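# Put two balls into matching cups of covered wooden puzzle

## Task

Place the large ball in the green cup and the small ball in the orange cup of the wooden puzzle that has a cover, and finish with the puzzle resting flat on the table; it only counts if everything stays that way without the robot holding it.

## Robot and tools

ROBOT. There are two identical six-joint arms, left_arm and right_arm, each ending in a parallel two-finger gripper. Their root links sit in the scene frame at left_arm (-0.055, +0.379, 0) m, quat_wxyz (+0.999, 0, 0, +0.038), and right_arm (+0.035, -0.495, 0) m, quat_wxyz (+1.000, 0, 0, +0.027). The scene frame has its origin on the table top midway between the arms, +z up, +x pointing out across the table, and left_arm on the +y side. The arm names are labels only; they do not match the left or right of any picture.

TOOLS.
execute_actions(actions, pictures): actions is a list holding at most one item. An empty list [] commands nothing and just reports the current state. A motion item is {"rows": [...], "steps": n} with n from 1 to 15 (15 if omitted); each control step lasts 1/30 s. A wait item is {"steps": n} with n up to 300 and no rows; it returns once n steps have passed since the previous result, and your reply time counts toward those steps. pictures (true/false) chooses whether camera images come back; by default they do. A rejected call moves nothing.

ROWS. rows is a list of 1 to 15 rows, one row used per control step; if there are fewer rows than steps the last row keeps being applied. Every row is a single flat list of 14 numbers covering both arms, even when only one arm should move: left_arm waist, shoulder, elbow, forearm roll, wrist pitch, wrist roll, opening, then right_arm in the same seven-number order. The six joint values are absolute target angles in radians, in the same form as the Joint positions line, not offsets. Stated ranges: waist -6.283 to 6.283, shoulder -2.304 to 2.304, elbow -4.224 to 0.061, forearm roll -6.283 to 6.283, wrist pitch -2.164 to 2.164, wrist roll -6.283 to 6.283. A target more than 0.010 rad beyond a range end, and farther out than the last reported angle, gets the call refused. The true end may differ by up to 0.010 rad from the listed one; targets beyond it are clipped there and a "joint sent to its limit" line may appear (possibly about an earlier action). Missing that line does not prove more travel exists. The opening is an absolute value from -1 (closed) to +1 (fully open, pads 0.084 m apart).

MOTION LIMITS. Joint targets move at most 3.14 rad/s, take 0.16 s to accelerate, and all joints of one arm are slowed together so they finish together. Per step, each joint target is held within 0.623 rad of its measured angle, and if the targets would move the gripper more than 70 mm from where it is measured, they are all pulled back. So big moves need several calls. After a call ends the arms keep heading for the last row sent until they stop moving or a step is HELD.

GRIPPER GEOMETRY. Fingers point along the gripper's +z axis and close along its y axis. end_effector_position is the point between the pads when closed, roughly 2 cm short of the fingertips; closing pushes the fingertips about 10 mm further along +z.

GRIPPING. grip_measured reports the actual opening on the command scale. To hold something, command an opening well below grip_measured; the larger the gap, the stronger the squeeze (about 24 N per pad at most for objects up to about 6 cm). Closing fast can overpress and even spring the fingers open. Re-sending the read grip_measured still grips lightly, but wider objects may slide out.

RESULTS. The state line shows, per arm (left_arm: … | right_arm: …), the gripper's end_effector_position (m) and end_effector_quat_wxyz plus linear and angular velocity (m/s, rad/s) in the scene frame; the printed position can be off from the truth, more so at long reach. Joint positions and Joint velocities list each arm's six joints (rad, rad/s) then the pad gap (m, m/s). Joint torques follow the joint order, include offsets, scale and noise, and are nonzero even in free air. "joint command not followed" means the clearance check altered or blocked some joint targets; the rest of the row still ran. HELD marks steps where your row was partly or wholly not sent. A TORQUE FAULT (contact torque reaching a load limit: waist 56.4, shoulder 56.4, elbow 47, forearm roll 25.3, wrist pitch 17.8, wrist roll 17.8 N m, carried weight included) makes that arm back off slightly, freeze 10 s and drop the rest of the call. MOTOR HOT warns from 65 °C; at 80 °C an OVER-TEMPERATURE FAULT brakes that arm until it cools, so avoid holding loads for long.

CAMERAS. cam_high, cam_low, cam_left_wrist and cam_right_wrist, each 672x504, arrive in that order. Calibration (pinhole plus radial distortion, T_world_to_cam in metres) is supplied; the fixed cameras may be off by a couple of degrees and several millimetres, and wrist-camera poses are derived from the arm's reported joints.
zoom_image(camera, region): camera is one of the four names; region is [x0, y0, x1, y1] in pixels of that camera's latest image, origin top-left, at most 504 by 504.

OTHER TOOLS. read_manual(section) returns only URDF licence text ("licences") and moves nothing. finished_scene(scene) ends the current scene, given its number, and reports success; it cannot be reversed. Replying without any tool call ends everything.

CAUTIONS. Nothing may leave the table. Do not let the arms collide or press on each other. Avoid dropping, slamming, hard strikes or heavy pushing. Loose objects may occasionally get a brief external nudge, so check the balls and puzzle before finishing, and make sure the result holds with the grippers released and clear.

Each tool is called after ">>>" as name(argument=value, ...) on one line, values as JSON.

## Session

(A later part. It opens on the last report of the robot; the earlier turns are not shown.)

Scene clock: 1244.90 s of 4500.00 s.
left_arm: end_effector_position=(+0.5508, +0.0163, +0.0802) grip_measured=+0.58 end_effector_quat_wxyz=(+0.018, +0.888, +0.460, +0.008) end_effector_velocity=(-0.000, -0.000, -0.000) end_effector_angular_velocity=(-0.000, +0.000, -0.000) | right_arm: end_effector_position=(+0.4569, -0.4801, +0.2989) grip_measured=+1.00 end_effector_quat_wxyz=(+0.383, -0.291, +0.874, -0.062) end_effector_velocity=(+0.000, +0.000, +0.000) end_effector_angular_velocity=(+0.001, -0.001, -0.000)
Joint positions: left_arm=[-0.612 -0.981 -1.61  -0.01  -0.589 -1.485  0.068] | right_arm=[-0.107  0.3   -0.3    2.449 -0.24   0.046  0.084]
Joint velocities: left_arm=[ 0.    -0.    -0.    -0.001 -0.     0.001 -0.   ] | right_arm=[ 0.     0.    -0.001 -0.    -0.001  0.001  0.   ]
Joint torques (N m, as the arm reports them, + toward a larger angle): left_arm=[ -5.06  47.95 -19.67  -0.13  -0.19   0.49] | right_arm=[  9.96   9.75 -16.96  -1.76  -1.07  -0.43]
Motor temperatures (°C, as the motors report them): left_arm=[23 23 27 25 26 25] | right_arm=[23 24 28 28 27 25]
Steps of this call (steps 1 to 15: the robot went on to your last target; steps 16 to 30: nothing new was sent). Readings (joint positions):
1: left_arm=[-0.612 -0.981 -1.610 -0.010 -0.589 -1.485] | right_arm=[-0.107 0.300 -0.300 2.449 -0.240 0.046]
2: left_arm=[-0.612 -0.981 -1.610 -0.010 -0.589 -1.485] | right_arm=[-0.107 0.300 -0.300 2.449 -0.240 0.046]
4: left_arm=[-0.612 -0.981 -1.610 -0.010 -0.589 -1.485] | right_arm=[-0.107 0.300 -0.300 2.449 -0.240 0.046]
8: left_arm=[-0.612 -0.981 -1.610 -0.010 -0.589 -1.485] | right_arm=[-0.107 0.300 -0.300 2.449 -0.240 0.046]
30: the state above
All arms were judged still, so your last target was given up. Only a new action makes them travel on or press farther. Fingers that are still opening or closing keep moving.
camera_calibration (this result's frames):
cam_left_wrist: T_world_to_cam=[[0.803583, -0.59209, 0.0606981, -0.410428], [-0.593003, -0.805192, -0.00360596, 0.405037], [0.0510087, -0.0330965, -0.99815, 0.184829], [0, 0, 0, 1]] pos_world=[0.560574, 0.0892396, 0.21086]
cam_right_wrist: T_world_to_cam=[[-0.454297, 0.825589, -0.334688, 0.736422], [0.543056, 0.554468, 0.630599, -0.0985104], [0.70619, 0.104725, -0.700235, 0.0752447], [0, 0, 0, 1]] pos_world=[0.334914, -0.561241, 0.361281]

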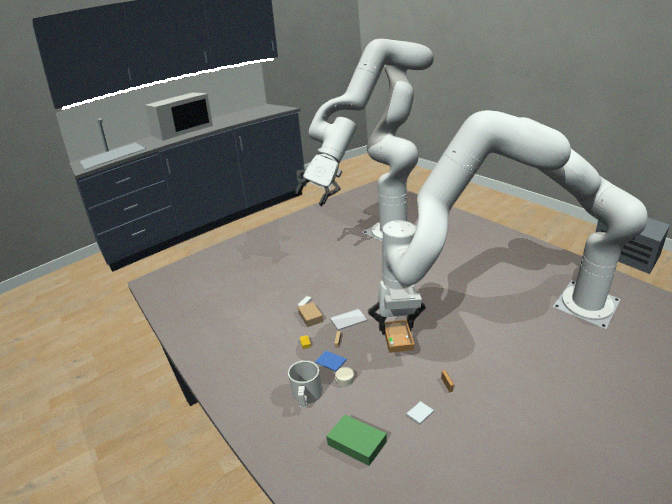

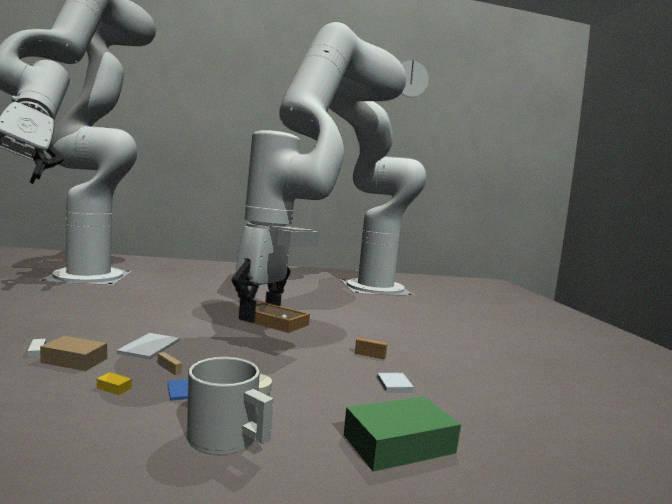

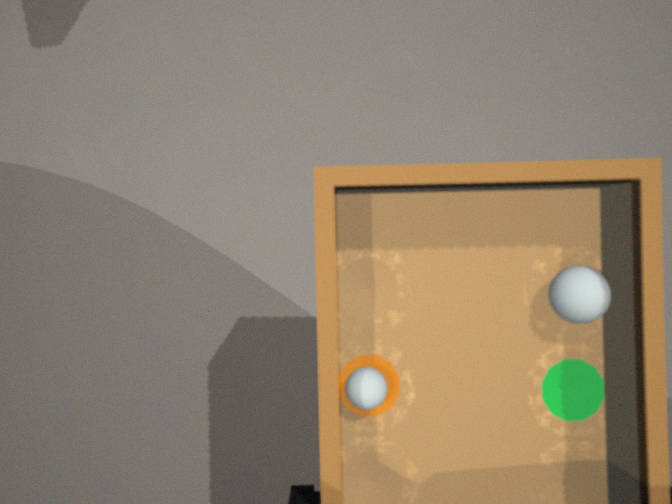

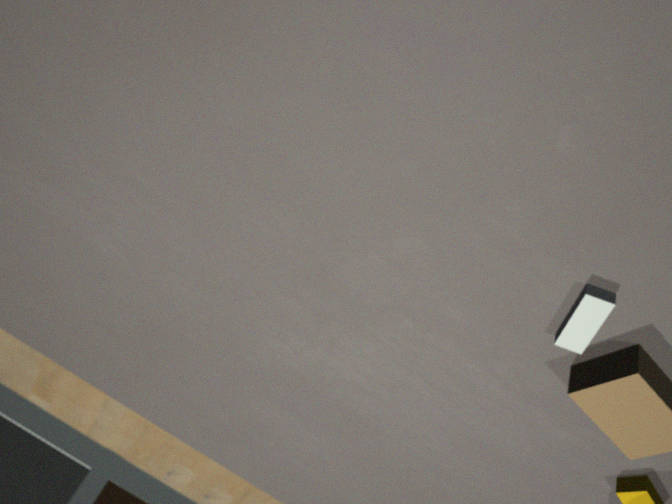

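>>> execute_actions(actions=[{"rows": [[-0.6124,-0.9812,-1.6099,-0.0198,-0.5863,-1.4771,0,-0.107,0.3,-0.3,2.449,-0.24,0.046,1],[-0.6124,-0.9812,-1.6099,-0.0362,-0.5823,-1.4638,0,-0.107,0.3,-0.3,2.449,-0.24,0.046,1],[-0.6124,-0.9812,-1.6099,-0.0592,-0.5767,-1.4453,0,-0.107,0.3,-0.3,2.449,-0.24,0.046,1],[-0.6124,-0.9812,-1.6099,-0.0854,-0.5703,-1.4241,0,-0.107,0.3,-0.3,2.449,-0.24,0.046,1],[-0.6124,-0.9812,-1.6099,-0.1117,-0.5639,-1.4029,0,-0.107,0.3,-0.3,2.449,-0.24,0.046,1],[-0.6124,-0.9812,-1.6099,-0.1379,-0.5575,-1.3817,0,-0.107,0.3,-0.3,2.449,-0.24,0.046,1],[-0.6124,-0.9812,-1.6099,-0.1674,-0.5503,-1.3579,0,-0.107,0.3,-0.3,2.449,-0.24,0.046,1],[-0.6124,-0.9812,-1.6099,-0.1937,-0.5438,-1.3367,0,-0.107,0.3,-0.3,2.449,-0.24,0.046,1],[-0.6124,-0.9812,-1.6099,-0.2232,-0.5366,-1.3129,0,-0.107,0.3,-0.3,2.449,-0.24,0.046,1],[-0.6124,-0.9812,-1.6099,-0.2494,-0.5302,-1.2917,0,-0.107,0.3,-0.3,2.449,-0.24,0.046,1],[-0.6124,-0.9812,-1.6099,-0.2724,-0.5246,-1.2732,0,-0.107,0.3,-0.3,2.449,-0.24,0.046,1],[-0.6124,-0.9812,-1.6099,-0.2954,-0.5190,-1.2546,0,-0.107,0.3,-0.3,2.449,-0.24,0.046,1],[-0.6124,-0.9812,-1.6099,-0.3118,-0.5150,-1.2414,0,-0.107,0.3,-0.3,2.449,-0.24,0.046,1],[-0.6124,-0.9812,-1.6099,-0.3265,-0.5114,-1.2295,0,-0.107,0.3,-0.3,2.449,-0.24,0.046,1],[-0.6124,-0.9812,-1.6099,-0.338,-0.5086,-1.2202,0,-0.107,0.3,-0.3,2.449,-0.24,0.046,1]], "steps": 15}], pictures=false)

>>> execute_actions(actions=[{"steps": 40}])

Scene clock: 1291.93 s of 4500.00 s.
left_arm: end_effector_position=(+0.5510, -0.0198, +0.0838) grip_measured=+0.58 end_effector_quat_wxyz=(+0.084, +0.882, +0.462, -0.026) end_effector_velocity=(+0.012, -0.085, +0.016) end_effector_angular_velocity=(-0.353, -0.043, +0.036) | right_arm: end_effector_position=(+0.4569, -0.4801, +0.2989) grip_measured=+1.00 end_effector_quat_wxyz=(+0.383, -0.291, +0.874, -0.062) end_effector_velocity=(-0.000, -0.000, -0.000) end_effector_angular_velocity=(+0.001, +0.000, -0.001)
Joint positions: left_arm=[-0.612 -0.981 -1.61  -0.266 -0.526 -1.279  0.068] | right_arm=[-0.107  0.3   -0.3    2.449 -0.24   0.046  0.084]
Joint velocities: left_arm=[-0.     0.001 -0.    -0.634  0.154  0.509 -0.   ] | right_arm=[-0.     0.     0.    -0.    -0.     0.002 -0.   ]
Joint torques (N m, as the arm reports them, + toward a larger angle): left_arm=[ -4.63  47.65 -19.62   1.84  -0.03   0.25] | right_arm=[  9.05  10.54 -17.09  -1.34  -1.04  -0.5 ]
Motor temperatures (°C, as the motors report them): left_arm=[23 23 27 25 26 25] | right_arm=[23 24 28 28 27 25]
Steps of this call (steps 1 to 140: nothing new was sent; then 41.87 s passed at rest; steps 141 to 155: all 15 steps of this action). Readings (joint positions):
141: left_arm=[-0.612 -0.981 -1.610 -0.010 -0.589 -1.485] | right_arm=[-0.107 0.300 -0.300 2.449 -0.240 0.046]
142: left_arm=[-0.612 -0.981 -1.610 -0.012 -0.588 -1.483] | right_arm=[-0.107 0.300 -0.300 2.449 -0.240 0.046]
144: left_arm=[-0.612 -0.981 -1.610 -0.026 -0.585 -1.472] | right_arm=[-0.107 0.300 -0.300 2.449 -0.240 0.046]
148: left_arm=[-0.612 -0.981 -1.610 -0.095 -0.568 -1.416] | right_arm=[-0.107 0.300 -0.300 2.449 -0.240 0.046]
155: the state above

Scene clock: 1293.27 s of 4500.00 s.
left_arm: end_effector_position=(+0.5527, -0.0292, +0.0858) grip_measured=+0.58 end_effector_quat_wxyz=(+0.103, +0.880, +0.463, -0.032) end_effector_velocity=(-0.000, +0.000, -0.000) end_effector_angular_velocity=(+0.000, -0.000, -0.001) | right_arm: end_effector_position=(+0.4569, -0.4801, +0.2989) grip_measured=+1.00 end_effector_quat_wxyz=(+0.383, -0.291, +0.874, -0.062) end_effector_velocity=(+0.000, -0.000, +0.000) end_effector_angular_velocity=(+0.001, -0.000, -0.001)
Joint positions: left_arm=[-0.612 -0.981 -1.61  -0.338 -0.509 -1.22   0.068] | right_arm=[-0.107  0.3   -0.3    2.449 -0.24   0.046  0.084]
Joint velocities: left_arm=[-0.    -0.     0.     0.001 -0.     0.    -0.   ] | right_arm=[-0.     0.    -0.     0.    -0.     0.002 -0.   ]
Joint torques (N m, as the arm reports them, + toward a larger angle): left_arm=[ -4.77  47.74 -19.77   0.    -0.07   0.44] | right_arm=[  8.68  11.43 -17.03  -1.46  -1.05  -0.42]
Motor temperatures (°C, as the motors report them): left_arm=[23 23 27 25 26 25] | right_arm=[23 24 28 28 27 25]
Steps of this call (steps 1 to 30: the robot went on to your last target; steps 31 to 40: nothing new was sent). Readings (joint positions):
1: left_arm=[-0.612 -0.981 -1.610 -0.286 -0.521 -1.263] | right_arm=[-0.107 0.300 -0.300 2.449 -0.240 0.046]
2: left_arm=[-0.612 -0.981 -1.610 -0.301 -0.518 -1.250] | right_arm=[-0.107 0.300 -0.300 2.449 -0.240 0.046]
4: left_arm=[-0.612 -0.981 -1.610 -0.320 -0.513 -1.235] | right_arm=[-0.107 0.300 -0.300 2.449 -0.240 0.046]
8: left_arm=[-0.612 -0.981 -1.610 -0.333 -0.510 -1.224] | right_arm=[-0.107 0.300 -0.300 2.449 -0.240 0.046]
40: the state above
All arms were judged still, so your last target was given up. Only a new action makes them travel on or press farther. Fingers that are still opening or closing keep moving.
camera_calibration (this result's frames):
cam_left_wrist: T_world_to_cam=[[0.808654, -0.561608, 0.175141, -0.451008], [-0.585315, -0.797963, 0.143742, 0.352882], [0.0590293, -0.218751, -0.973994, 0.176812], [0, 0, 0, 1]] pos_world=[0.560819, 0.066975, 0.20048]
cam_right_wrist: T_world_to_cam=[[-0.454298, 0.825589, -0.334689, 0.736422], [0.543056, 0.554469, 0.630599, -0.0985101], [0.70619, 0.104725, -0.700234, 0.0752448], [0, 0, 0, 1]] pos_world=[0.334914, -0.561241, 0.361281]

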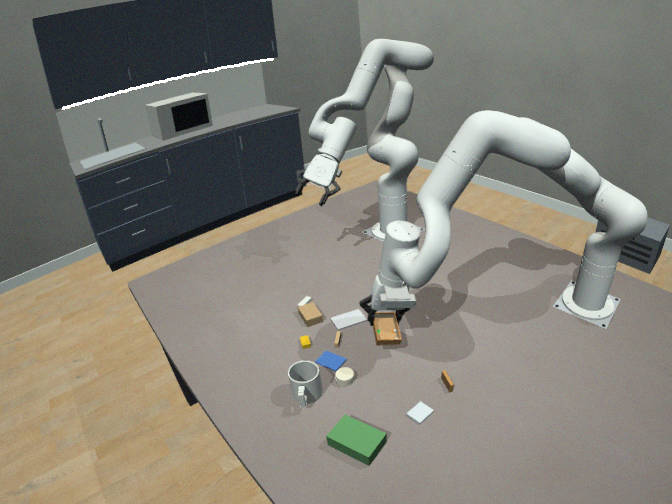

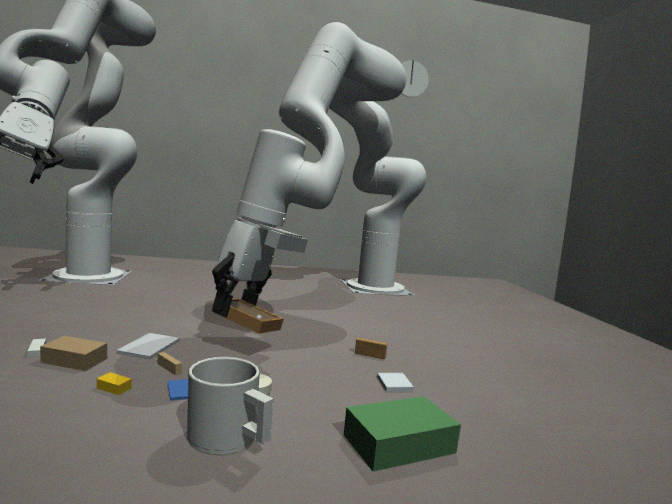

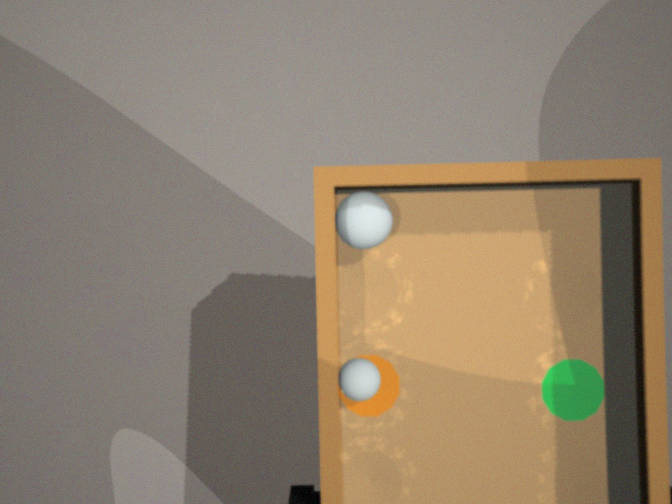

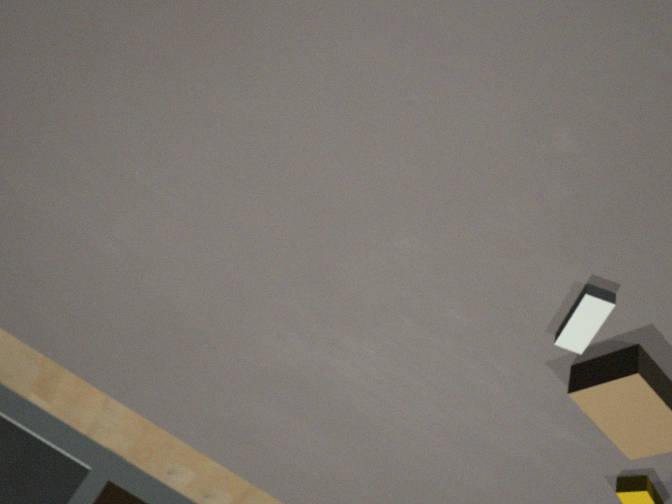

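>>> execute_actions(actions=[{"rows": [[-0.6124,-0.9812,-1.6099,-0.3287,-0.5116,-1.2277,0,-0.107,0.3,-0.3,2.449,-0.24,0.046,1],[-0.6124,-0.9812,-1.6099,-0.3102,-0.5176,-1.2427,0,-0.107,0.3,-0.3,2.449,-0.24,0.046,1],[-0.6124,-0.9812,-1.6099,-0.2855,-0.5255,-1.2626,0,-0.107,0.3,-0.3,2.449,-0.24,0.046,1],[-0.6124,-0.9812,-1.6099,-0.2577,-0.5345,-1.2851,0,-0.107,0.3,-0.3,2.449,-0.24,0.046,1],[-0.6124,-0.9812,-1.6099,-0.2299,-0.5434,-1.3075,0,-0.107,0.3,-0.3,2.449,-0.24,0.046,1],[-0.6124,-0.9812,-1.6099,-0.2020,-0.5524,-1.3300,0,-0.107,0.3,-0.3,2.449,-0.24,0.046,1],[-0.6124,-0.9812,-1.6099,-0.1742,-0.5613,-1.3524,0,-0.107,0.3,-0.3,2.449,-0.24,0.046,1],[-0.6124,-0.9812,-1.6099,-0.1464,-0.5703,-1.3749,0,-0.107,0.3,-0.3,2.449,-0.24,0.046,1],[-0.6124,-0.9812,-1.6099,-0.1217,-0.5783,-1.3949,0,-0.107,0.3,-0.3,2.449,-0.24,0.046,1],[-0.6124,-0.9812,-1.6099,-0.0970,-0.5862,-1.4148,0,-0.107,0.3,-0.3,2.449,-0.24,0.046,1],[-0.6124,-0.9812,-1.6099,-0.0754,-0.5932,-1.4323,0,-0.107,0.3,-0.3,2.449,-0.24,0.046,1],[-0.6124,-0.9812,-1.6099,-0.0568,-0.5991,-1.4472,0,-0.107,0.3,-0.3,2.449,-0.24,0.046,1],[-0.6124,-0.9812,-1.6099,-0.0429,-0.6036,-1.4585,0,-0.107,0.3,-0.3,2.449,-0.24,0.046,1],[-0.6124,-0.9812,-1.6099,-0.0336,-0.6066,-1.4660,0,-0.107,0.3,-0.3,2.449,-0.24,0.046,1],[-0.6124,-0.9812,-1.6099,-0.029,-0.6081,-1.4697,0,-0.107,0.3,-0.3,2.449,-0.24,0.046,1]], "steps": 15}], pictures=false)

>>> execute_actions(actions=[{"steps": 15}], pictures=false)

>>> execute_actions(actions=[{"rows": [[-0.6124,-0.9812,-1.6099,-0.0194,-0.6678,-1.4775,0,-0.107,0.3,-0.3,2.449,-0.24,0.046,1]], "steps": 10}], pictures=false)

>>> execute_actions(actions=[{"rows": [[-0.6124,-0.9812,-1.6099,-0.029,-0.6081,-1.4697,0,-0.107,0.3,-0.3,2.449,-0.24,0.046,1]], "steps": 6}], pictures=false)

>>> execute_actions(actions=[{"rows": [[-0.6124,-0.9812,-1.6099,-0.0257,-0.6280,-1.4724,0,-0.107,0.3,-0.3,2.449,-0.24,0.046,1]], "steps": 12}])

>>> execute_actions(actions=[{"steps": 20}])

Scene clock: 1345.17 s of 4500.00 s.
left_arm: end_effector_position=(+0.5457, +0.0077, +0.0805) grip_measured=+0.58 end_effector_quat_wxyz=(+0.029, +0.887, +0.460, -0.009) end_effector_velocity=(-0.005, +0.084, -0.006) end_effector_angular_velocity=(+0.344, +0.019, -0.012) | right_arm: end_effector_position=(+0.4569, -0.4801, +0.2989) grip_measured=+1.00 end_effector_quat_wxyz=(+0.383, -0.291, +0.874, -0.062) end_effector_velocity=(+0.001, +0.000, +0.001) end_effector_angular_velocity=(-0.001, -0.002, +0.002)
Joint positions: left_arm=[-0.612 -0.981 -1.61  -0.084 -0.59  -1.425  0.068] | right_arm=[-0.107  0.3   -0.3    2.449 -0.24   0.046  0.084]
Joint velocities: left_arm=[ 0.    -0.001 -0.     0.536 -0.172 -0.431 -0.   ] | right_arm=[-0.    -0.    -0.002 -0.002 -0.    -0.    -0.   ]
Joint torques (N m, as the arm reports them, + toward a larger angle): left_arm=[ -4.72  48.14 -19.7   -2.41  -0.08   0.53] | right_arm=[  9.04  11.16 -16.54  -0.86  -1.14  -0.5 ]
Motor temperatures (°C, as the motors report them): left_arm=[23 23 27 25 26 25] | right_arm=[23 24 28 28 27 25]
Steps of this call (steps 1 to 90: nothing new was sent; then 48.40 s passed at rest; steps 91 to 105: all 15 steps of this action). Readings (joint positions):
91: left_arm=[-0.612 -0.981 -1.610 -0.338 -0.509 -1.220] | right_arm=[-0.107 0.300 -0.300 2.449 -0.240 0.046]
92: left_arm=[-0.612 -0.981 -1.610 -0.336 -0.509 -1.222] | right_arm=[-0.107 0.300 -0.300 2.449 -0.240 0.046]
94: left_arm=[-0.612 -0.981 -1.610 -0.322 -0.514 -1.234] | right_arm=[-0.107 0.300 -0.300 2.449 -0.240 0.046]
98: left_arm=[-0.612 -0.981 -1.610 -0.248 -0.538 -1.293] | right_arm=[-0.107 0.300 -0.300 2.449 -0.240 0.046]
105: the state above

Scene clock: 1345.67 s of 4500.00 s.
left_arm: end_effector_position=(+0.5454, +0.0163, +0.0801) grip_measured=+0.58 end_effector_quat_wxyz=(+0.013, +0.888, +0.460, -0.002) end_effector_velocity=(-0.000, +0.001, -0.001) end_effector_angular_velocity=(+0.002, +0.001, +0.001) | right_arm: end_effector_position=(+0.4569, -0.4801, +0.2989) grip_measured=+1.00 end_effector_quat_wxyz=(+0.383, -0.291, +0.874, -0.062) end_effector_velocity=(+0.000, +0.000, +0.000) end_effector_angular_velocity=(-0.000, -0.001, +0.001)
Joint positions: left_arm=[-0.612 -0.981 -1.61  -0.029 -0.608 -1.469  0.068] | right_arm=[-0.107  0.3   -0.3    2.449 -0.24   0.046  0.084]
Joint velocities: left_arm=[ 0.    -0.001 -0.     0.003 -0.001 -0.003 -0.   ] | right_arm=[ 0.    -0.    -0.    -0.001 -0.001 -0.    -0.   ]
Joint torques (N m, as the arm reports them, + toward a larger angle): left_arm=[ -4.61  47.53 -19.38  -0.12  -0.25   0.45] | right_arm=[ 10.    10.01 -17.36  -1.22  -1.09  -0.47]
Motor temperatures (°C, as the motors report them): left_arm=[23 23 27 25 26 25] | right_arm=[23 24 28 28 27 25]
Steps of this call (steps 1 to 15: the robot went on to your last target). Readings (joint positions):
1: left_arm=[-0.612 -0.981 -1.610 -0.068 -0.595 -1.438] | right_arm=[-0.107 0.300 -0.300 2.449 -0.240 0.046]
2: left_arm=[-0.612 -0.981 -1.610 -0.056 -0.599 -1.447] | right_arm=[-0.107 0.300 -0.300 2.449 -0.240 0.046]
4: left_arm=[-0.612 -0.981 -1.610 -0.043 -0.604 -1.459] | right_arm=[-0.107 0.300 -0.300 2.449 -0.240 0.046]
8: left_arm=[-0.612 -0.981 -1.610 -0.033 -0.607 -1.467] | right_arm=[-0.107 0.300 -0.300 2.449 -0.240 0.046]
15: the state above

Scene clock: 1346.00 s of 4500.00 s.
left_arm: end_effector_position=(+0.5341, +0.0244, +0.0802) grip_measured=+0.58 end_effector_quat_wxyz=(-0.012, +0.888, +0.460, -0.015) end_effector_velocity=(-0.007, +0.005, +0.001) end_effector_angular_velocity=(+0.021, +0.028, -0.001) | right_arm: end_effector_position=(+0.4569, -0.4801, +0.2989) grip_measured=+1.00 end_effector_quat_wxyz=(+0.383, -0.291, +0.874, -0.062) end_effector_velocity=(+0.000, +0.000, +0.000) end_effector_angular_velocity=(-0.000, -0.001, +0.001)
Joint positions: left_arm=[-0.612 -0.981 -1.61  -0.02  -0.664 -1.477  0.068] | right_arm=[-0.107  0.3   -0.3    2.449 -0.24   0.046  0.084]
Joint velocities: left_arm=[-0.     0.001 -0.001  0.007 -0.036 -0.005  0.   ] | right_arm=[-0.     0.    -0.    -0.001 -0.     0.    -0.   ]
Joint torques (N m, as the arm reports them, + toward a larger angle): left_arm=[ -4.82  46.87 -19.55  -0.03  -0.2    0.41] | right_arm=[  9.35  10.61 -17.22  -1.04  -1.13  -0.4 ]
Motor temperatures (°C, as the motors report them): left_arm=[23 23 27 25 26 25] | right_arm=[23 24 28 28 27 25]
Steps of this call (steps 1 to 10: all 10 steps of this action). Readings (joint positions):
1: left_arm=[-0.612 -0.981 -1.610 -0.029 -0.608 -1.470] | right_arm=[-0.107 0.300 -0.300 2.449 -0.240 0.046]
2: left_arm=[-0.612 -0.981 -1.610 -0.028 -0.613 -1.470] | right_arm=[-0.107 0.300 -0.300 2.449 -0.240 0.046]
4: left_arm=[-0.612 -0.981 -1.610 -0.024 -0.638 -1.473] | right_arm=[-0.107 0.300 -0.300 2.449 -0.240 0.046]
8: left_arm=[-0.612 -0.981 -1.610 -0.021 -0.661 -1.477] | right_arm=[-0.107 0.300 -0.300 2.449 -0.240 0.046]
10: the state above

Scene clock: 1346.20 s of 4500.00 s.
left_arm: end_effector_position=(+0.5425, +0.0184, +0.0801) grip_measured=+0.58 end_effector_quat_wxyz=(+0.007, +0.888, +0.460, -0.005) end_effector_velocity=(+0.032, -0.022, +0.001) end_effector_angular_velocity=(-0.092, -0.132, +0.001) | right_arm: end_effector_position=(+0.4569, -0.4801, +0.2989) grip_measured=+1.00 end_effector_quat_wxyz=(+0.383, -0.291, +0.874, -0.062) end_effector_velocity=(-0.000, -0.000, -0.000) end_effector_angular_velocity=(-0.000, +0.001, -0.000)
Joint positions: left_arm=[-0.612 -0.981 -1.61  -0.027 -0.623 -1.472  0.068] | right_arm=[-0.107  0.3   -0.3    2.449 -0.24   0.046  0.084]
Joint velocities: left_arm=[-0.     0.    -0.001 -0.025  0.159  0.021 -0.   ] | right_arm=[ 0.     0.     0.     0.     0.    -0.001 -0.   ]
Joint torques (N m, as the arm reports them, + toward a larger angle): left_arm=[ -4.42  46.76 -19.24  -0.19  -0.44   0.52] | right_arm=[  9.33  10.71 -17.04  -1.37  -1.02  -0.45]
Motor temperatures (°C, as the motors report them): left_arm=[23 23 27 25 26 25] | right_arm=[23 24 28 28 27 25]
Steps of this call (steps 1 to 6: all 6 steps of this action). Readings (joint positions):
1: left_arm=[-0.612 -0.981 -1.610 -0.020 -0.665 -1.477] | right_arm=[-0.107 0.300 -0.300 2.449 -0.240 0.046]
2: left_arm=[-0.612 -0.981 -1.610 -0.020 -0.662 -1.477] | right_arm=[-0.107 0.300 -0.300 2.449 -0.240 0.046]
4: left_arm=[-0.612 -0.981 -1.610 -0.024 -0.638 -1.474] | right_arm=[-0.107 0.300 -0.300 2.449 -0.240 0.046]
6: the state above

Scene clock: 1346.60 s of 4500.00 s.
left_arm: end_effector_position=(+0.5414, +0.0192, +0.0801) grip_measured=+0.58 end_effector_quat_wxyz=(+0.004, +0.888, +0.460, -0.006) end_effector_velocity=(-0.001, +0.001, -0.000) end_effector_angular_velocity=(+0.002, +0.003, -0.000) | right_arm: end_effector_position=(+0.4569, -0.4801, +0.2989) grip_measured=+1.00 end_effector_quat_wxyz=(+0.383, -0.291, +0.874, -0.062) end_effector_velocity=(-0.001, -0.000, -0.001) end_effector_angular_velocity=(-0.000, +0.002, -0.001)
Joint positions: left_arm=[-0.612 -0.981 -1.61  -0.026 -0.628 -1.472  0.068] | right_arm=[-0.107  0.3   -0.3    2.449 -0.24   0.046  0.084]
Joint velocities: left_arm=[ 0.    -0.001 -0.     0.001 -0.003 -0.    -0.   ] | right_arm=[-0.    -0.     0.002  0.001  0.001 -0.001  0.   ]
Joint torques (N m, as the arm reports them, + toward a larger angle): left_arm=[ -4.88  48.07 -19.49   0.    -0.17   0.49] | right_arm=[  9.49  10.86 -16.66  -1.23  -1.13  -0.36]
Motor temperatures (°C, as the motors report them): left_arm=[23 23 27 25 26 25] | right_arm=[23 24 28 28 27 25]
Steps of this call (steps 1 to 12: all 12 steps of this action). Readings (joint positions):
1: left_arm=[-0.612 -0.981 -1.610 -0.027 -0.618 -1.471] | right_arm=[-0.107 0.300 -0.300 2.449 -0.240 0.046]
2: left_arm=[-0.612 -0.981 -1.610 -0.027 -0.618 -1.471] | right_arm=[-0.107 0.300 -0.300 2.449 -0.240 0.046]
4: left_arm=[-0.612 -0.981 -1.610 -0.027 -0.623 -1.472] | right_arm=[-0.107 0.300 -0.300 2.449 -0.240 0.046]
8: left_arm=[-0.612 -0.981 -1.610 -0.026 -0.627 -1.472] | right_arm=[-0.107 0.300 -0.300 2.449 -0.240 0.046]
12: the state above
camera_calibration (this result's frames):
cam_left_wrist: T_world_to_cam=[[0.804999, -0.592833, 0.0229306, -0.398923], [-0.59314, -0.80504, 0.00971442, 0.400786], [0.0127011, -0.0214212, -0.99969, 0.205869], [0, 0, 0, 1]] pos_world=[0.55624, 0.0905641, 0.211059]
cam_right_wrist: T_world_to_cam=[[-0.454297, 0.825589, -0.334688, 0.736422], [0.543056, 0.554468, 0.630599, -0.0985103], [0.70619, 0.104725, -0.700235, 0.0752447], [0, 0, 0, 1]] pos_world=[0.334914, -0.561241, 0.361281]

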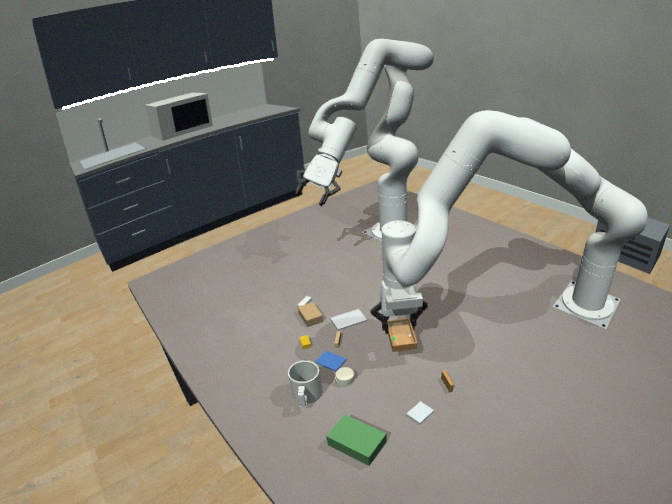

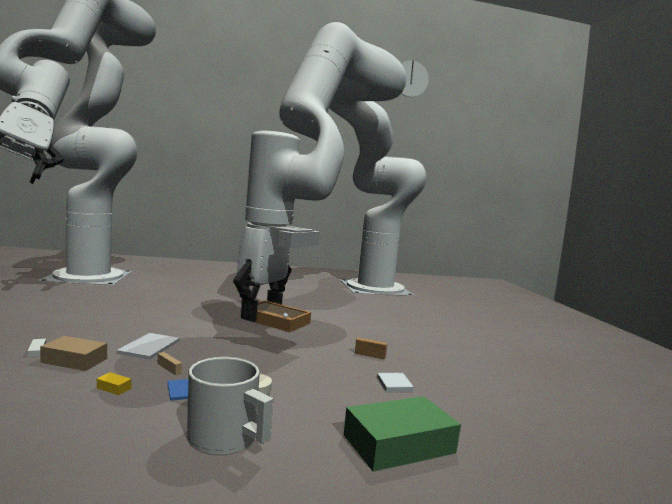

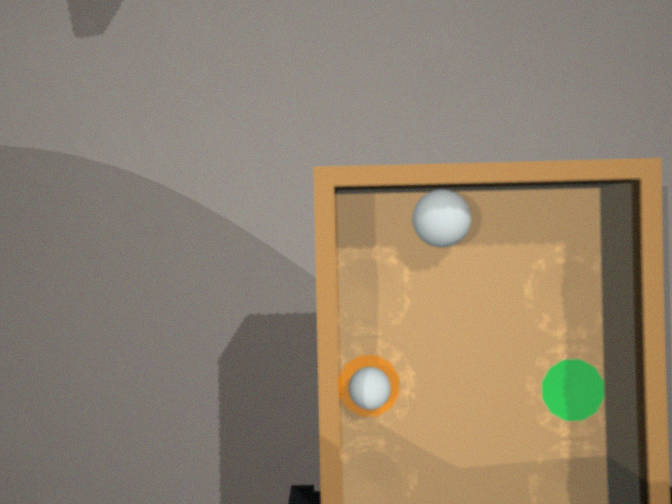

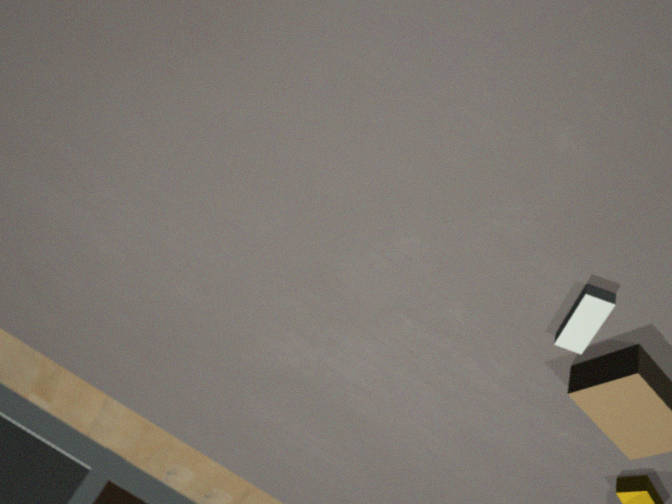

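Scene clock: 1347.27 s of 4500.00 s.
left_arm: end_effector_position=(+0.5414, +0.0192, +0.0801) grip_measured=+0.58 end_effector_quat_wxyz=(+0.004, +0.888, +0.460, -0.006) end_effector_velocity=(-0.000, +0.000, -0.001) end_effector_angular_velocity=(+0.001, +0.001, -0.001) | right_arm: end_effector_position=(+0.4569, -0.4801, +0.2989) grip_measured=+1.00 end_effector_quat_wxyz=(+0.383, -0.291, +0.874, -0.062) end_effector_velocity=(-0.001, +0.000, -0.001) end_effector_angular_velocity=(+0.001, +0.002, -0.000)
Joint positions: left_arm=[-0.612 -0.981 -1.61  -0.026 -0.628 -1.472  0.068] | right_arm=[-0.107  0.3   -0.3    2.449 -0.24   0.046  0.084]
Joint velocities: left_arm=[-0.    -0.002  0.     0.001  0.     0.     0.   ] | right_arm=[ 0.    -0.     0.002 -0.001  0.     0.002  0.   ]
Joint torques (N m, as the arm reports them, + toward a larger angle): left_arm=[ -4.69  47.45 -19.52   0.03  -0.2    0.51] | right_arm=[  9.21  10.97 -16.75  -1.36  -1.07  -0.42]
Motor temperatures (°C, as the motors report them): left_arm=[23 23 27 25 26 25] | right_arm=[23 24 28 28 27 25]
Steps of this call (steps 1 to 15: the robot went on to your last target; steps 16 to 20: nothing new was sent). Readings (joint positions):
1: left_arm=[-0.612 -0.981 -1.610 -0.026 -0.628 -1.472] | right_arm=[-0.107 0.300 -0.300 2.449 -0.240 0.046]
2: left_arm=[-0.612 -0.981 -1.610 -0.026 -0.628 -1.472] | right_arm=[-0.107 0.300 -0.300 2.449 -0.240 0.046]
4: left_arm=[-0.612 -0.981 -1.610 -0.026 -0.628 -1.472] | right_arm=[-0.107 0.300 -0.300 2.449 -0.240 0.046]
8: left_arm=[-0.612 -0.981 -1.610 -0.026 -0.628 -1.472] | right_arm=[-0.107 0.300 -0.300 2.449 -0.240 0.046]
20: the state above
All arms were judged still, so your last target was given up. Only a new action makes them travel on or press farther. Fingers that are still opening or closing keep moving.
camera_calibration (this result's frames):
cam_left_wrist: T_world_to_cam=[[0.805004, -0.592836, 0.0226883, -0.398848], [-0.593138, -0.805042, 0.00972059, 0.400782], [0.0125023, -0.0212824, -0.999695, 0.205977], [0, 0, 0, 1]] pos_world=[0.556218, 0.0905789, 0.211068]
cam_right_wrist: T_world_to_cam=[[-0.454297, 0.825589, -0.334688, 0.736422], [0.543056, 0.554468, 0.630599, -0.0985104], [0.70619, 0.104725, -0.700235, 0.0752448], [0, 0, 0, 1]] pos_world=[0.334914, -0.561241, 0.361281]

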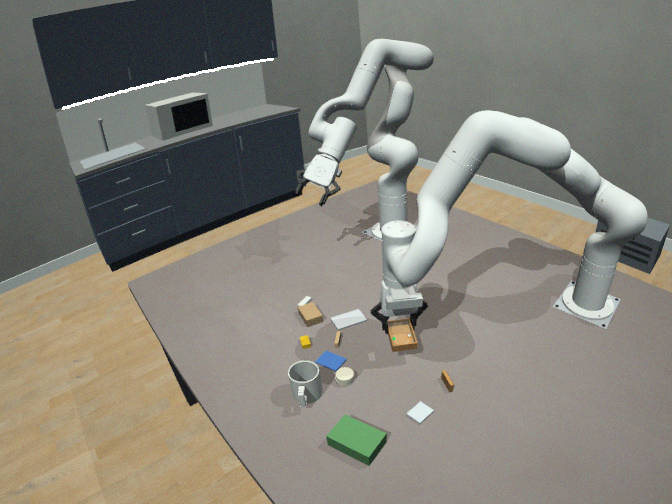

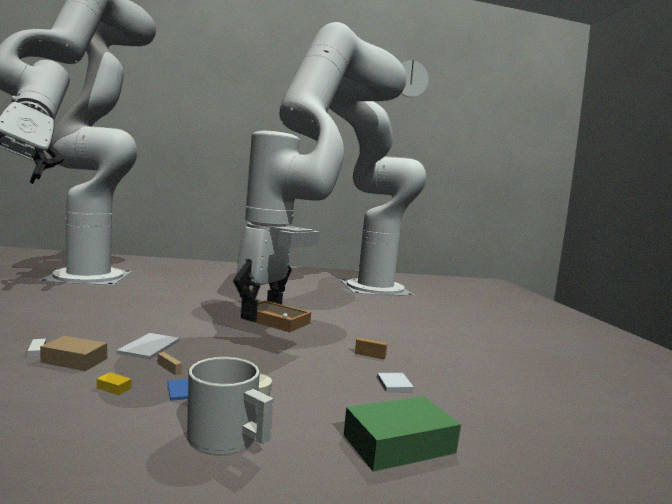

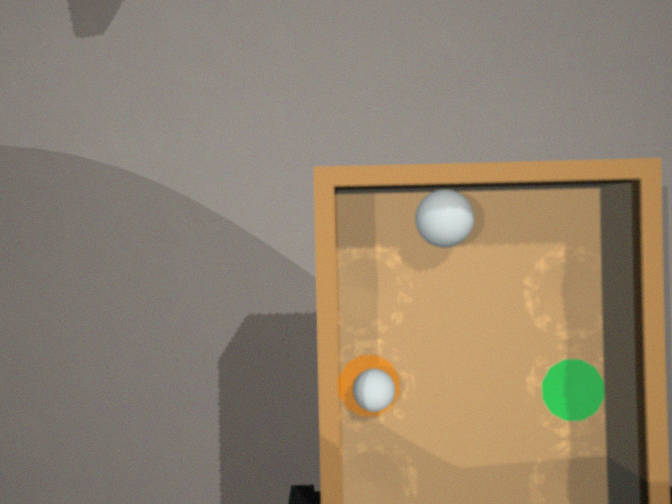

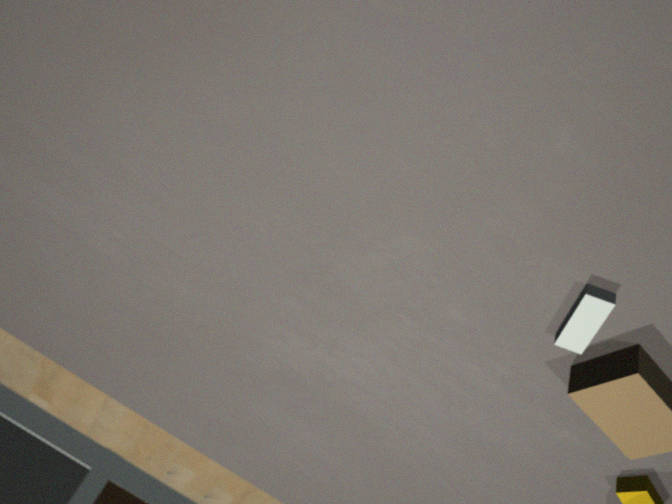

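>>> execute_actions(actions=[{"rows": [[-0.6124,-0.9812,-1.6099,0.051,-0.6270,-1.5345,0,-0.107,0.3,-0.3,2.449,-0.24,0.046,1],[-0.6124,-0.9812,-1.6099,0.1193,-0.6266,-1.5898,0,-0.107,0.3,-0.3,2.449,-0.24,0.046,1]], "steps": 9}], pictures=false)

>>> execute_actions(actions=[{"rows": [[-0.6124,-0.9812,-1.6099,0.051,-0.6270,-1.5345,0,-0.107,0.3,-0.3,2.449,-0.24,0.046,1],[-0.6124,-0.9812,-1.6099,-0.0338,-0.6305,-1.4658,0,-0.107,0.3,-0.3,2.449,-0.24,0.046,1],[-0.6124,-0.9812,-1.6099,-0.0842,-0.6343,-1.4250,0,-0.107,0.3,-0.3,2.449,-0.24,0.046,1]], "steps": 11}], pictures=false)

>>> execute_actions(actions=[{"rows": [[-0.6124,-0.9812,-1.6099,0.0,-0.6287,-1.4932,0,-0.107,0.3,-0.3,2.449,-0.24,0.046,1]], "steps": 12}])

>>> execute_actions(actions=[{"steps": 12}])

Scene clock: 1364.40 s of 4500.00 s.
left_arm: end_effector_position=(+0.5516, +0.0346, +0.0806) grip_measured=+0.58 end_effector_quat_wxyz=(-0.014, +0.888, +0.460, +0.027) end_effector_velocity=(+0.014, +0.020, +0.000) end_effector_angular_velocity=(+0.084, -0.060, +0.004) | right_arm: end_effector_position=(+0.4569, -0.4801, +0.2989) grip_measured=+1.00 end_effector_quat_wxyz=(+0.383, -0.291, +0.874, -0.062) end_effector_velocity=(-0.000, +0.000, -0.000) end_effector_angular_velocity=(+0.000, +0.001, -0.000)
Joint positions: left_arm=[-0.612 -0.981 -1.61   0.103 -0.627 -1.576  0.068] | right_arm=[-0.107  0.3   -0.3    2.449 -0.24   0.046  0.084]
Joint velocities: left_arm=[-0.001 -0.001  0.001  0.177  0.002 -0.148  0.   ] | right_arm=[-0.    -0.     0.001 -0.001 -0.     0.001 -0.   ]
Joint torques (N m, as the arm reports them, + toward a larger angle): left_arm=[ -4.72  47.43 -19.46  -1.82  -0.26   0.62] | right_arm=[  9.7   10.67 -16.78  -1.56  -1.04  -0.44]
Motor temperatures (°C, as the motors report them): left_arm=[23 23 27 25 26 25] | right_arm=[23 24 28 28 27 25]
Steps of this call (steps 1 to 130: nothing new was sent; then 12.50 s passed at rest; steps 131 to 139: all 9 steps of this action). Readings (joint positions):
131: left_arm=[-0.612 -0.981 -1.610 -0.025 -0.628 -1.473] | right_arm=[-0.107 0.300 -0.300 2.449 -0.240 0.046]
132: left_arm=[-0.612 -0.981 -1.610 -0.021 -0.628 -1.477] | right_arm=[-0.107 0.300 -0.300 2.449 -0.240 0.046]
134: left_arm=[-0.612 -0.981 -1.610 0.019 -0.628 -1.509] | right_arm=[-0.107 0.300 -0.300 2.449 -0.240 0.046]
138: left_arm=[-0.612 -0.981 -1.610 0.096 -0.627 -1.570] | right_arm=[-0.107 0.300 -0.300 2.449 -0.240 0.046]
139: the state above

Scene clock: 1364.77 s of 4500.00 s.
left_arm: end_effector_position=(+0.5371, +0.0143, +0.0802) grip_measured=+0.58 end_effector_quat_wxyz=(+0.009, +0.888, +0.460, -0.019) end_effector_velocity=(-0.010, -0.018, +0.002) end_effector_angular_velocity=(-0.075, +0.045, -0.007) | right_arm: end_effector_position=(+0.4569, -0.4801, +0.2989) grip_measured=+1.00 end_effector_quat_wxyz=(+0.383, -0.291, +0.874, -0.062) end_effector_velocity=(+0.001, +0.000, +0.001) end_effector_angular_velocity=(+0.000, -0.003, +0.001)
Joint positions: left_arm=[-0.612 -0.981 -1.61  -0.07  -0.634 -1.437  0.068] | right_arm=[-0.107  0.3   -0.3    2.449 -0.24   0.046  0.084]
Joint velocities: left_arm=[ 0.001  0.001 -0.001 -0.146 -0.008  0.127 -0.   ] | right_arm=[ 0.    -0.    -0.002 -0.    -0.002 -0.001 -0.   ]
Joint torques (N m, as the arm reports them, + toward a larger angle): left_arm=[ -4.87  47.61 -19.59   1.86  -0.27   0.32] | right_arm=[  9.26  10.55 -17.58  -1.03  -1.1   -0.41]
Motor temperatures (°C, as the motors report them): left_arm=[23 23 27 25 26 25] | right_arm=[23 24 28 28 27 25]
Steps of this call (steps 1 to 11: all 11 steps of this action). Readings (joint positions):
1: left_arm=[-0.612 -0.981 -1.610 0.107 -0.627 -1.580] | right_arm=[-0.107 0.300 -0.300 2.449 -0.240 0.046]
2: left_arm=[-0.612 -0.981 -1.610 0.107 -0.627 -1.579] | right_arm=[-0.107 0.300 -0.300 2.449 -0.240 0.046]
4: left_arm=[-0.612 -0.981 -1.610 0.072 -0.627 -1.550] | right_arm=[-0.107 0.300 -0.300 2.449 -0.240 0.046]
8: left_arm=[-0.613 -0.981 -1.610 -0.043 -0.632 -1.460] | right_arm=[-0.107 0.300 -0.300 2.449 -0.240 0.046]
11: the state above

Scene clock: 1365.17 s of 4500.00 s.
left_arm: end_effector_position=(+0.5429, +0.0222, +0.0800) grip_measured=+0.58 end_effector_quat_wxyz=(+0.000, +0.888, +0.460, -0.001) end_effector_velocity=(+0.002, +0.003, +0.000) end_effector_angular_velocity=(+0.012, -0.010, +0.001) | right_arm: end_effector_position=(+0.4569, -0.4801, +0.2989) grip_measured=+1.00 end_effector_quat_wxyz=(+0.383, -0.291, +0.874, -0.062) end_effector_velocity=(-0.000, +0.000, -0.000) end_effector_angular_velocity=(+0.000, -0.000, +0.001)
Joint positions: left_arm=[-0.612 -0.981 -1.61  -0.003 -0.629 -1.491  0.068] | right_arm=[-0.107  0.3   -0.3    2.449 -0.24   0.046  0.084]
Joint velocities: left_arm=[-0.     0.001  0.     0.026  0.002 -0.022 -0.   ] | right_arm=[ 0.     0.     0.001 -0.    -0.001 -0.     0.   ]
Joint torques (N m, as the arm reports them, + toward a larger angle): left_arm=[ -5.09  47.44 -19.61  -0.15  -0.3    0.31] | right_arm=[  8.88  10.46 -16.68  -1.35  -1.02  -0.47]
Motor temperatures (°C, as the motors report them): left_arm=[23 23 27 25 26 25] | right_arm=[23 24 28 28 27 25]
Steps of this call (steps 1 to 12: all 12 steps of this action). Readings (joint positions):
1: left_arm=[-0.612 -0.981 -1.610 -0.074 -0.634 -1.434] | right_arm=[-0.107 0.300 -0.300 2.449 -0.240 0.046]
2: left_arm=[-0.612 -0.981 -1.610 -0.073 -0.634 -1.435] | right_arm=[-0.107 0.300 -0.300 2.449 -0.240 0.046]
4: left_arm=[-0.612 -0.981 -1.610 -0.046 -0.632 -1.456] | right_arm=[-0.107 0.300 -0.300 2.449 -0.240 0.046]
8: left_arm=[-0.612 -0.981 -1.610 -0.010 -0.629 -1.485] | right_arm=[-0.107 0.300 -0.300 2.449 -0.240 0.046]
12: the state above
camera_calibration (this result's frames):
cam_left_wrist: T_world_to_cam=[[0.804828, -0.59316, 0.0203288, -0.39798], [-0.593218, -0.805033, -0.00372259, 0.40519], [0.0185734, -0.00906333, -0.999786, 0.202434], [0, 0, 0, 1]] pos_world=[0.556911, 0.0919603, 0.211989]
cam_right_wrist: T_world_to_cam=[[-0.454298, 0.825589, -0.334688, 0.736422], [0.543056, 0.554468, 0.630599, -0.0985102], [0.70619, 0.104725, -0.700235, 0.0752448], [0, 0, 0, 1]] pos_world=[0.334914, -0.561241, 0.361281]

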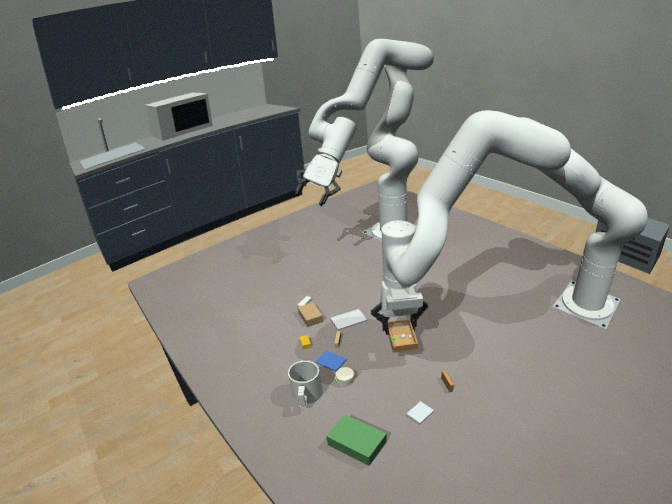

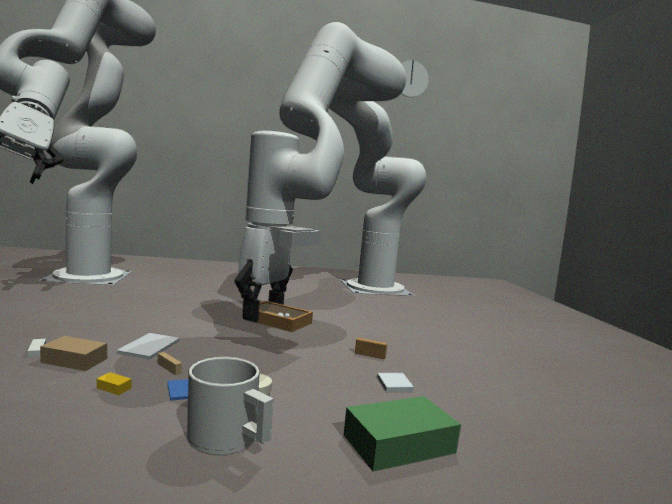

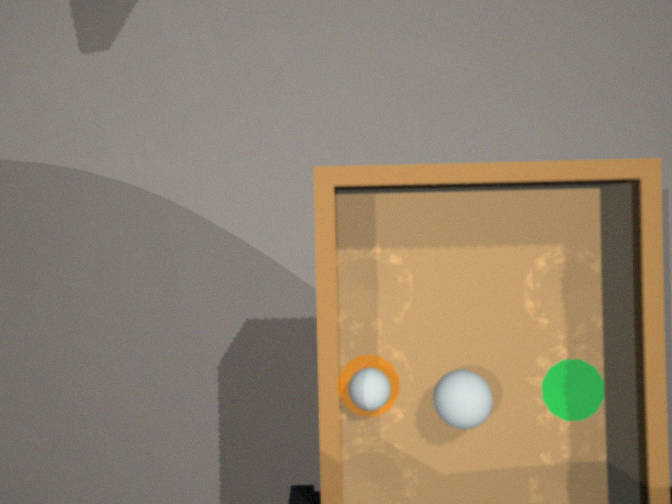

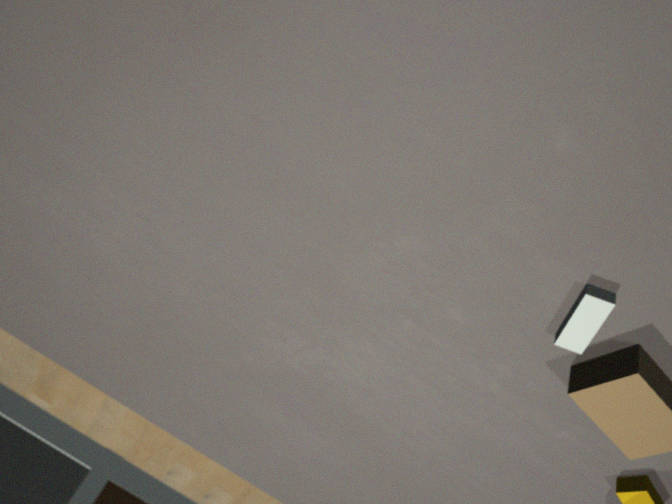

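Scene clock: 1365.57 s of 4500.00 s.
left_arm: end_effector_position=(+0.5431, +0.0225, +0.0800) grip_measured=+0.58 end_effector_quat_wxyz=(+0.000, +0.888, +0.460, -0.000) end_effector_velocity=(+0.000, +0.000, +0.000) end_effector_angular_velocity=(+0.000, -0.001, -0.001) | right_arm: end_effector_position=(+0.4569, -0.4801, +0.2989) grip_measured=+1.00 end_effector_quat_wxyz=(+0.383, -0.291, +0.874, -0.062) end_effector_velocity=(+0.000, +0.000, +0.000) end_effector_angular_velocity=(-0.001, -0.000, +0.001)
Joint positions: left_arm=[-0.612 -0.981 -1.61  -0.    -0.629 -1.493  0.068] | right_arm=[-0.107  0.3   -0.3    2.449 -0.24   0.046  0.084]
Joint velocities: left_arm=[-0.     0.     0.     0.001 -0.    -0.    -0.   ] | right_arm=[ 0.     0.    -0.    -0.001 -0.    -0.    -0.   ]
Joint torques (N m, as the arm reports them, + toward a larger angle): left_arm=[ -4.78  47.44 -19.51  -0.1   -0.27   0.38] | right_arm=[  9.71  11.3  -16.31  -1.51  -1.08  -0.46]
Motor temperatures (°C, as the motors report them): left_arm=[23 23 27 25 26 25] | right_arm=[23 24 28 28 27 25]
Steps of this call (steps 1 to 12: the robot went on to your last target). Readings (joint positions):
1: left_arm=[-0.612 -0.981 -1.610 -0.002 -0.629 -1.492] | right_arm=[-0.107 0.300 -0.300 2.449 -0.240 0.046]
2: left_arm=[-0.612 -0.981 -1.610 -0.001 -0.629 -1.492] | right_arm=[-0.107 0.300 -0.300 2.449 -0.240 0.046]
4: left_arm=[-0.612 -0.981 -1.610 -0.001 -0.629 -1.493] | right_arm=[-0.107 0.300 -0.300 2.449 -0.240 0.046]
8: left_arm=[-0.612 -0.981 -1.610 -0.000 -0.629 -1.493] | right_arm=[-0.107 0.300 -0.300 2.449 -0.240 0.046]
12: the state above
camera_calibration (this result's frames):
cam_left_wrist: T_world_to_cam=[[0.804868, -0.593105, 0.0203555, -0.398011], [-0.593135, -0.805087, -0.00517667, 0.405615], [0.0194583, -0.00790704, -0.999779, 0.201924], [0, 0, 0, 1]] pos_world=[0.557002, 0.09209, 0.212081]
cam_right_wrist: T_world_to_cam=[[-0.454298, 0.825589, -0.334688, 0.736422], [0.543056, 0.554468, 0.630599, -0.0985101], [0.70619, 0.104725, -0.700235, 0.0752449], [0, 0, 0, 1]] pos_world=[0.334914, -0.561241, 0.361281]

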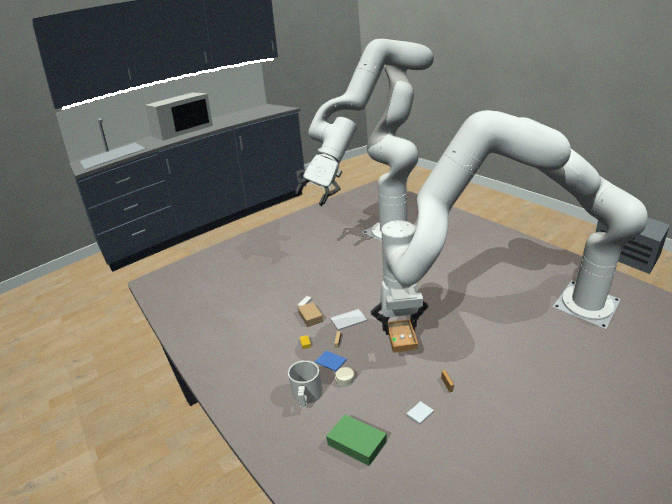

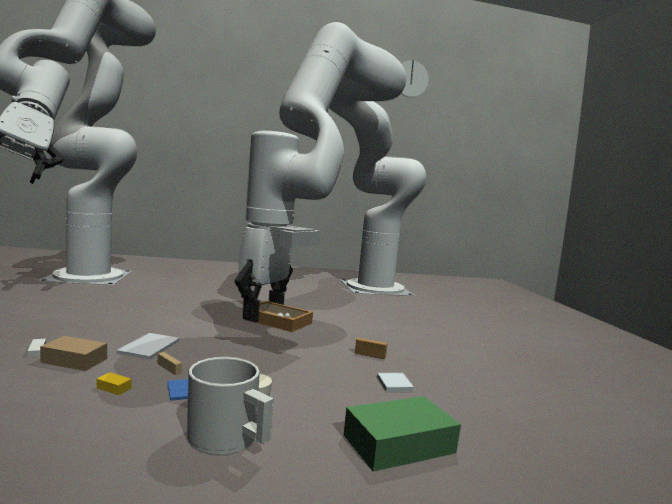

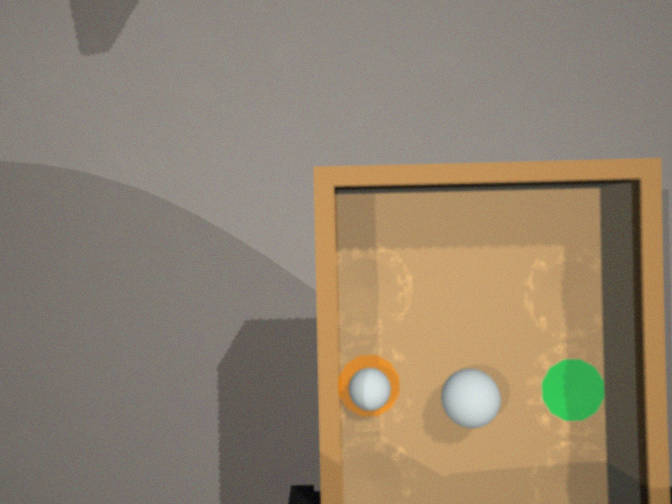

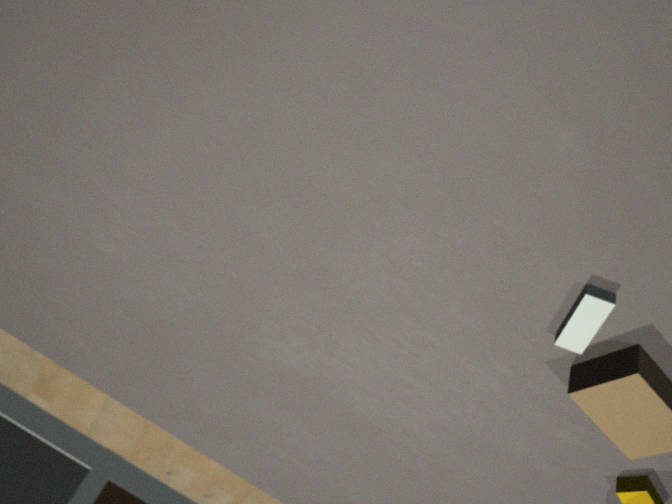

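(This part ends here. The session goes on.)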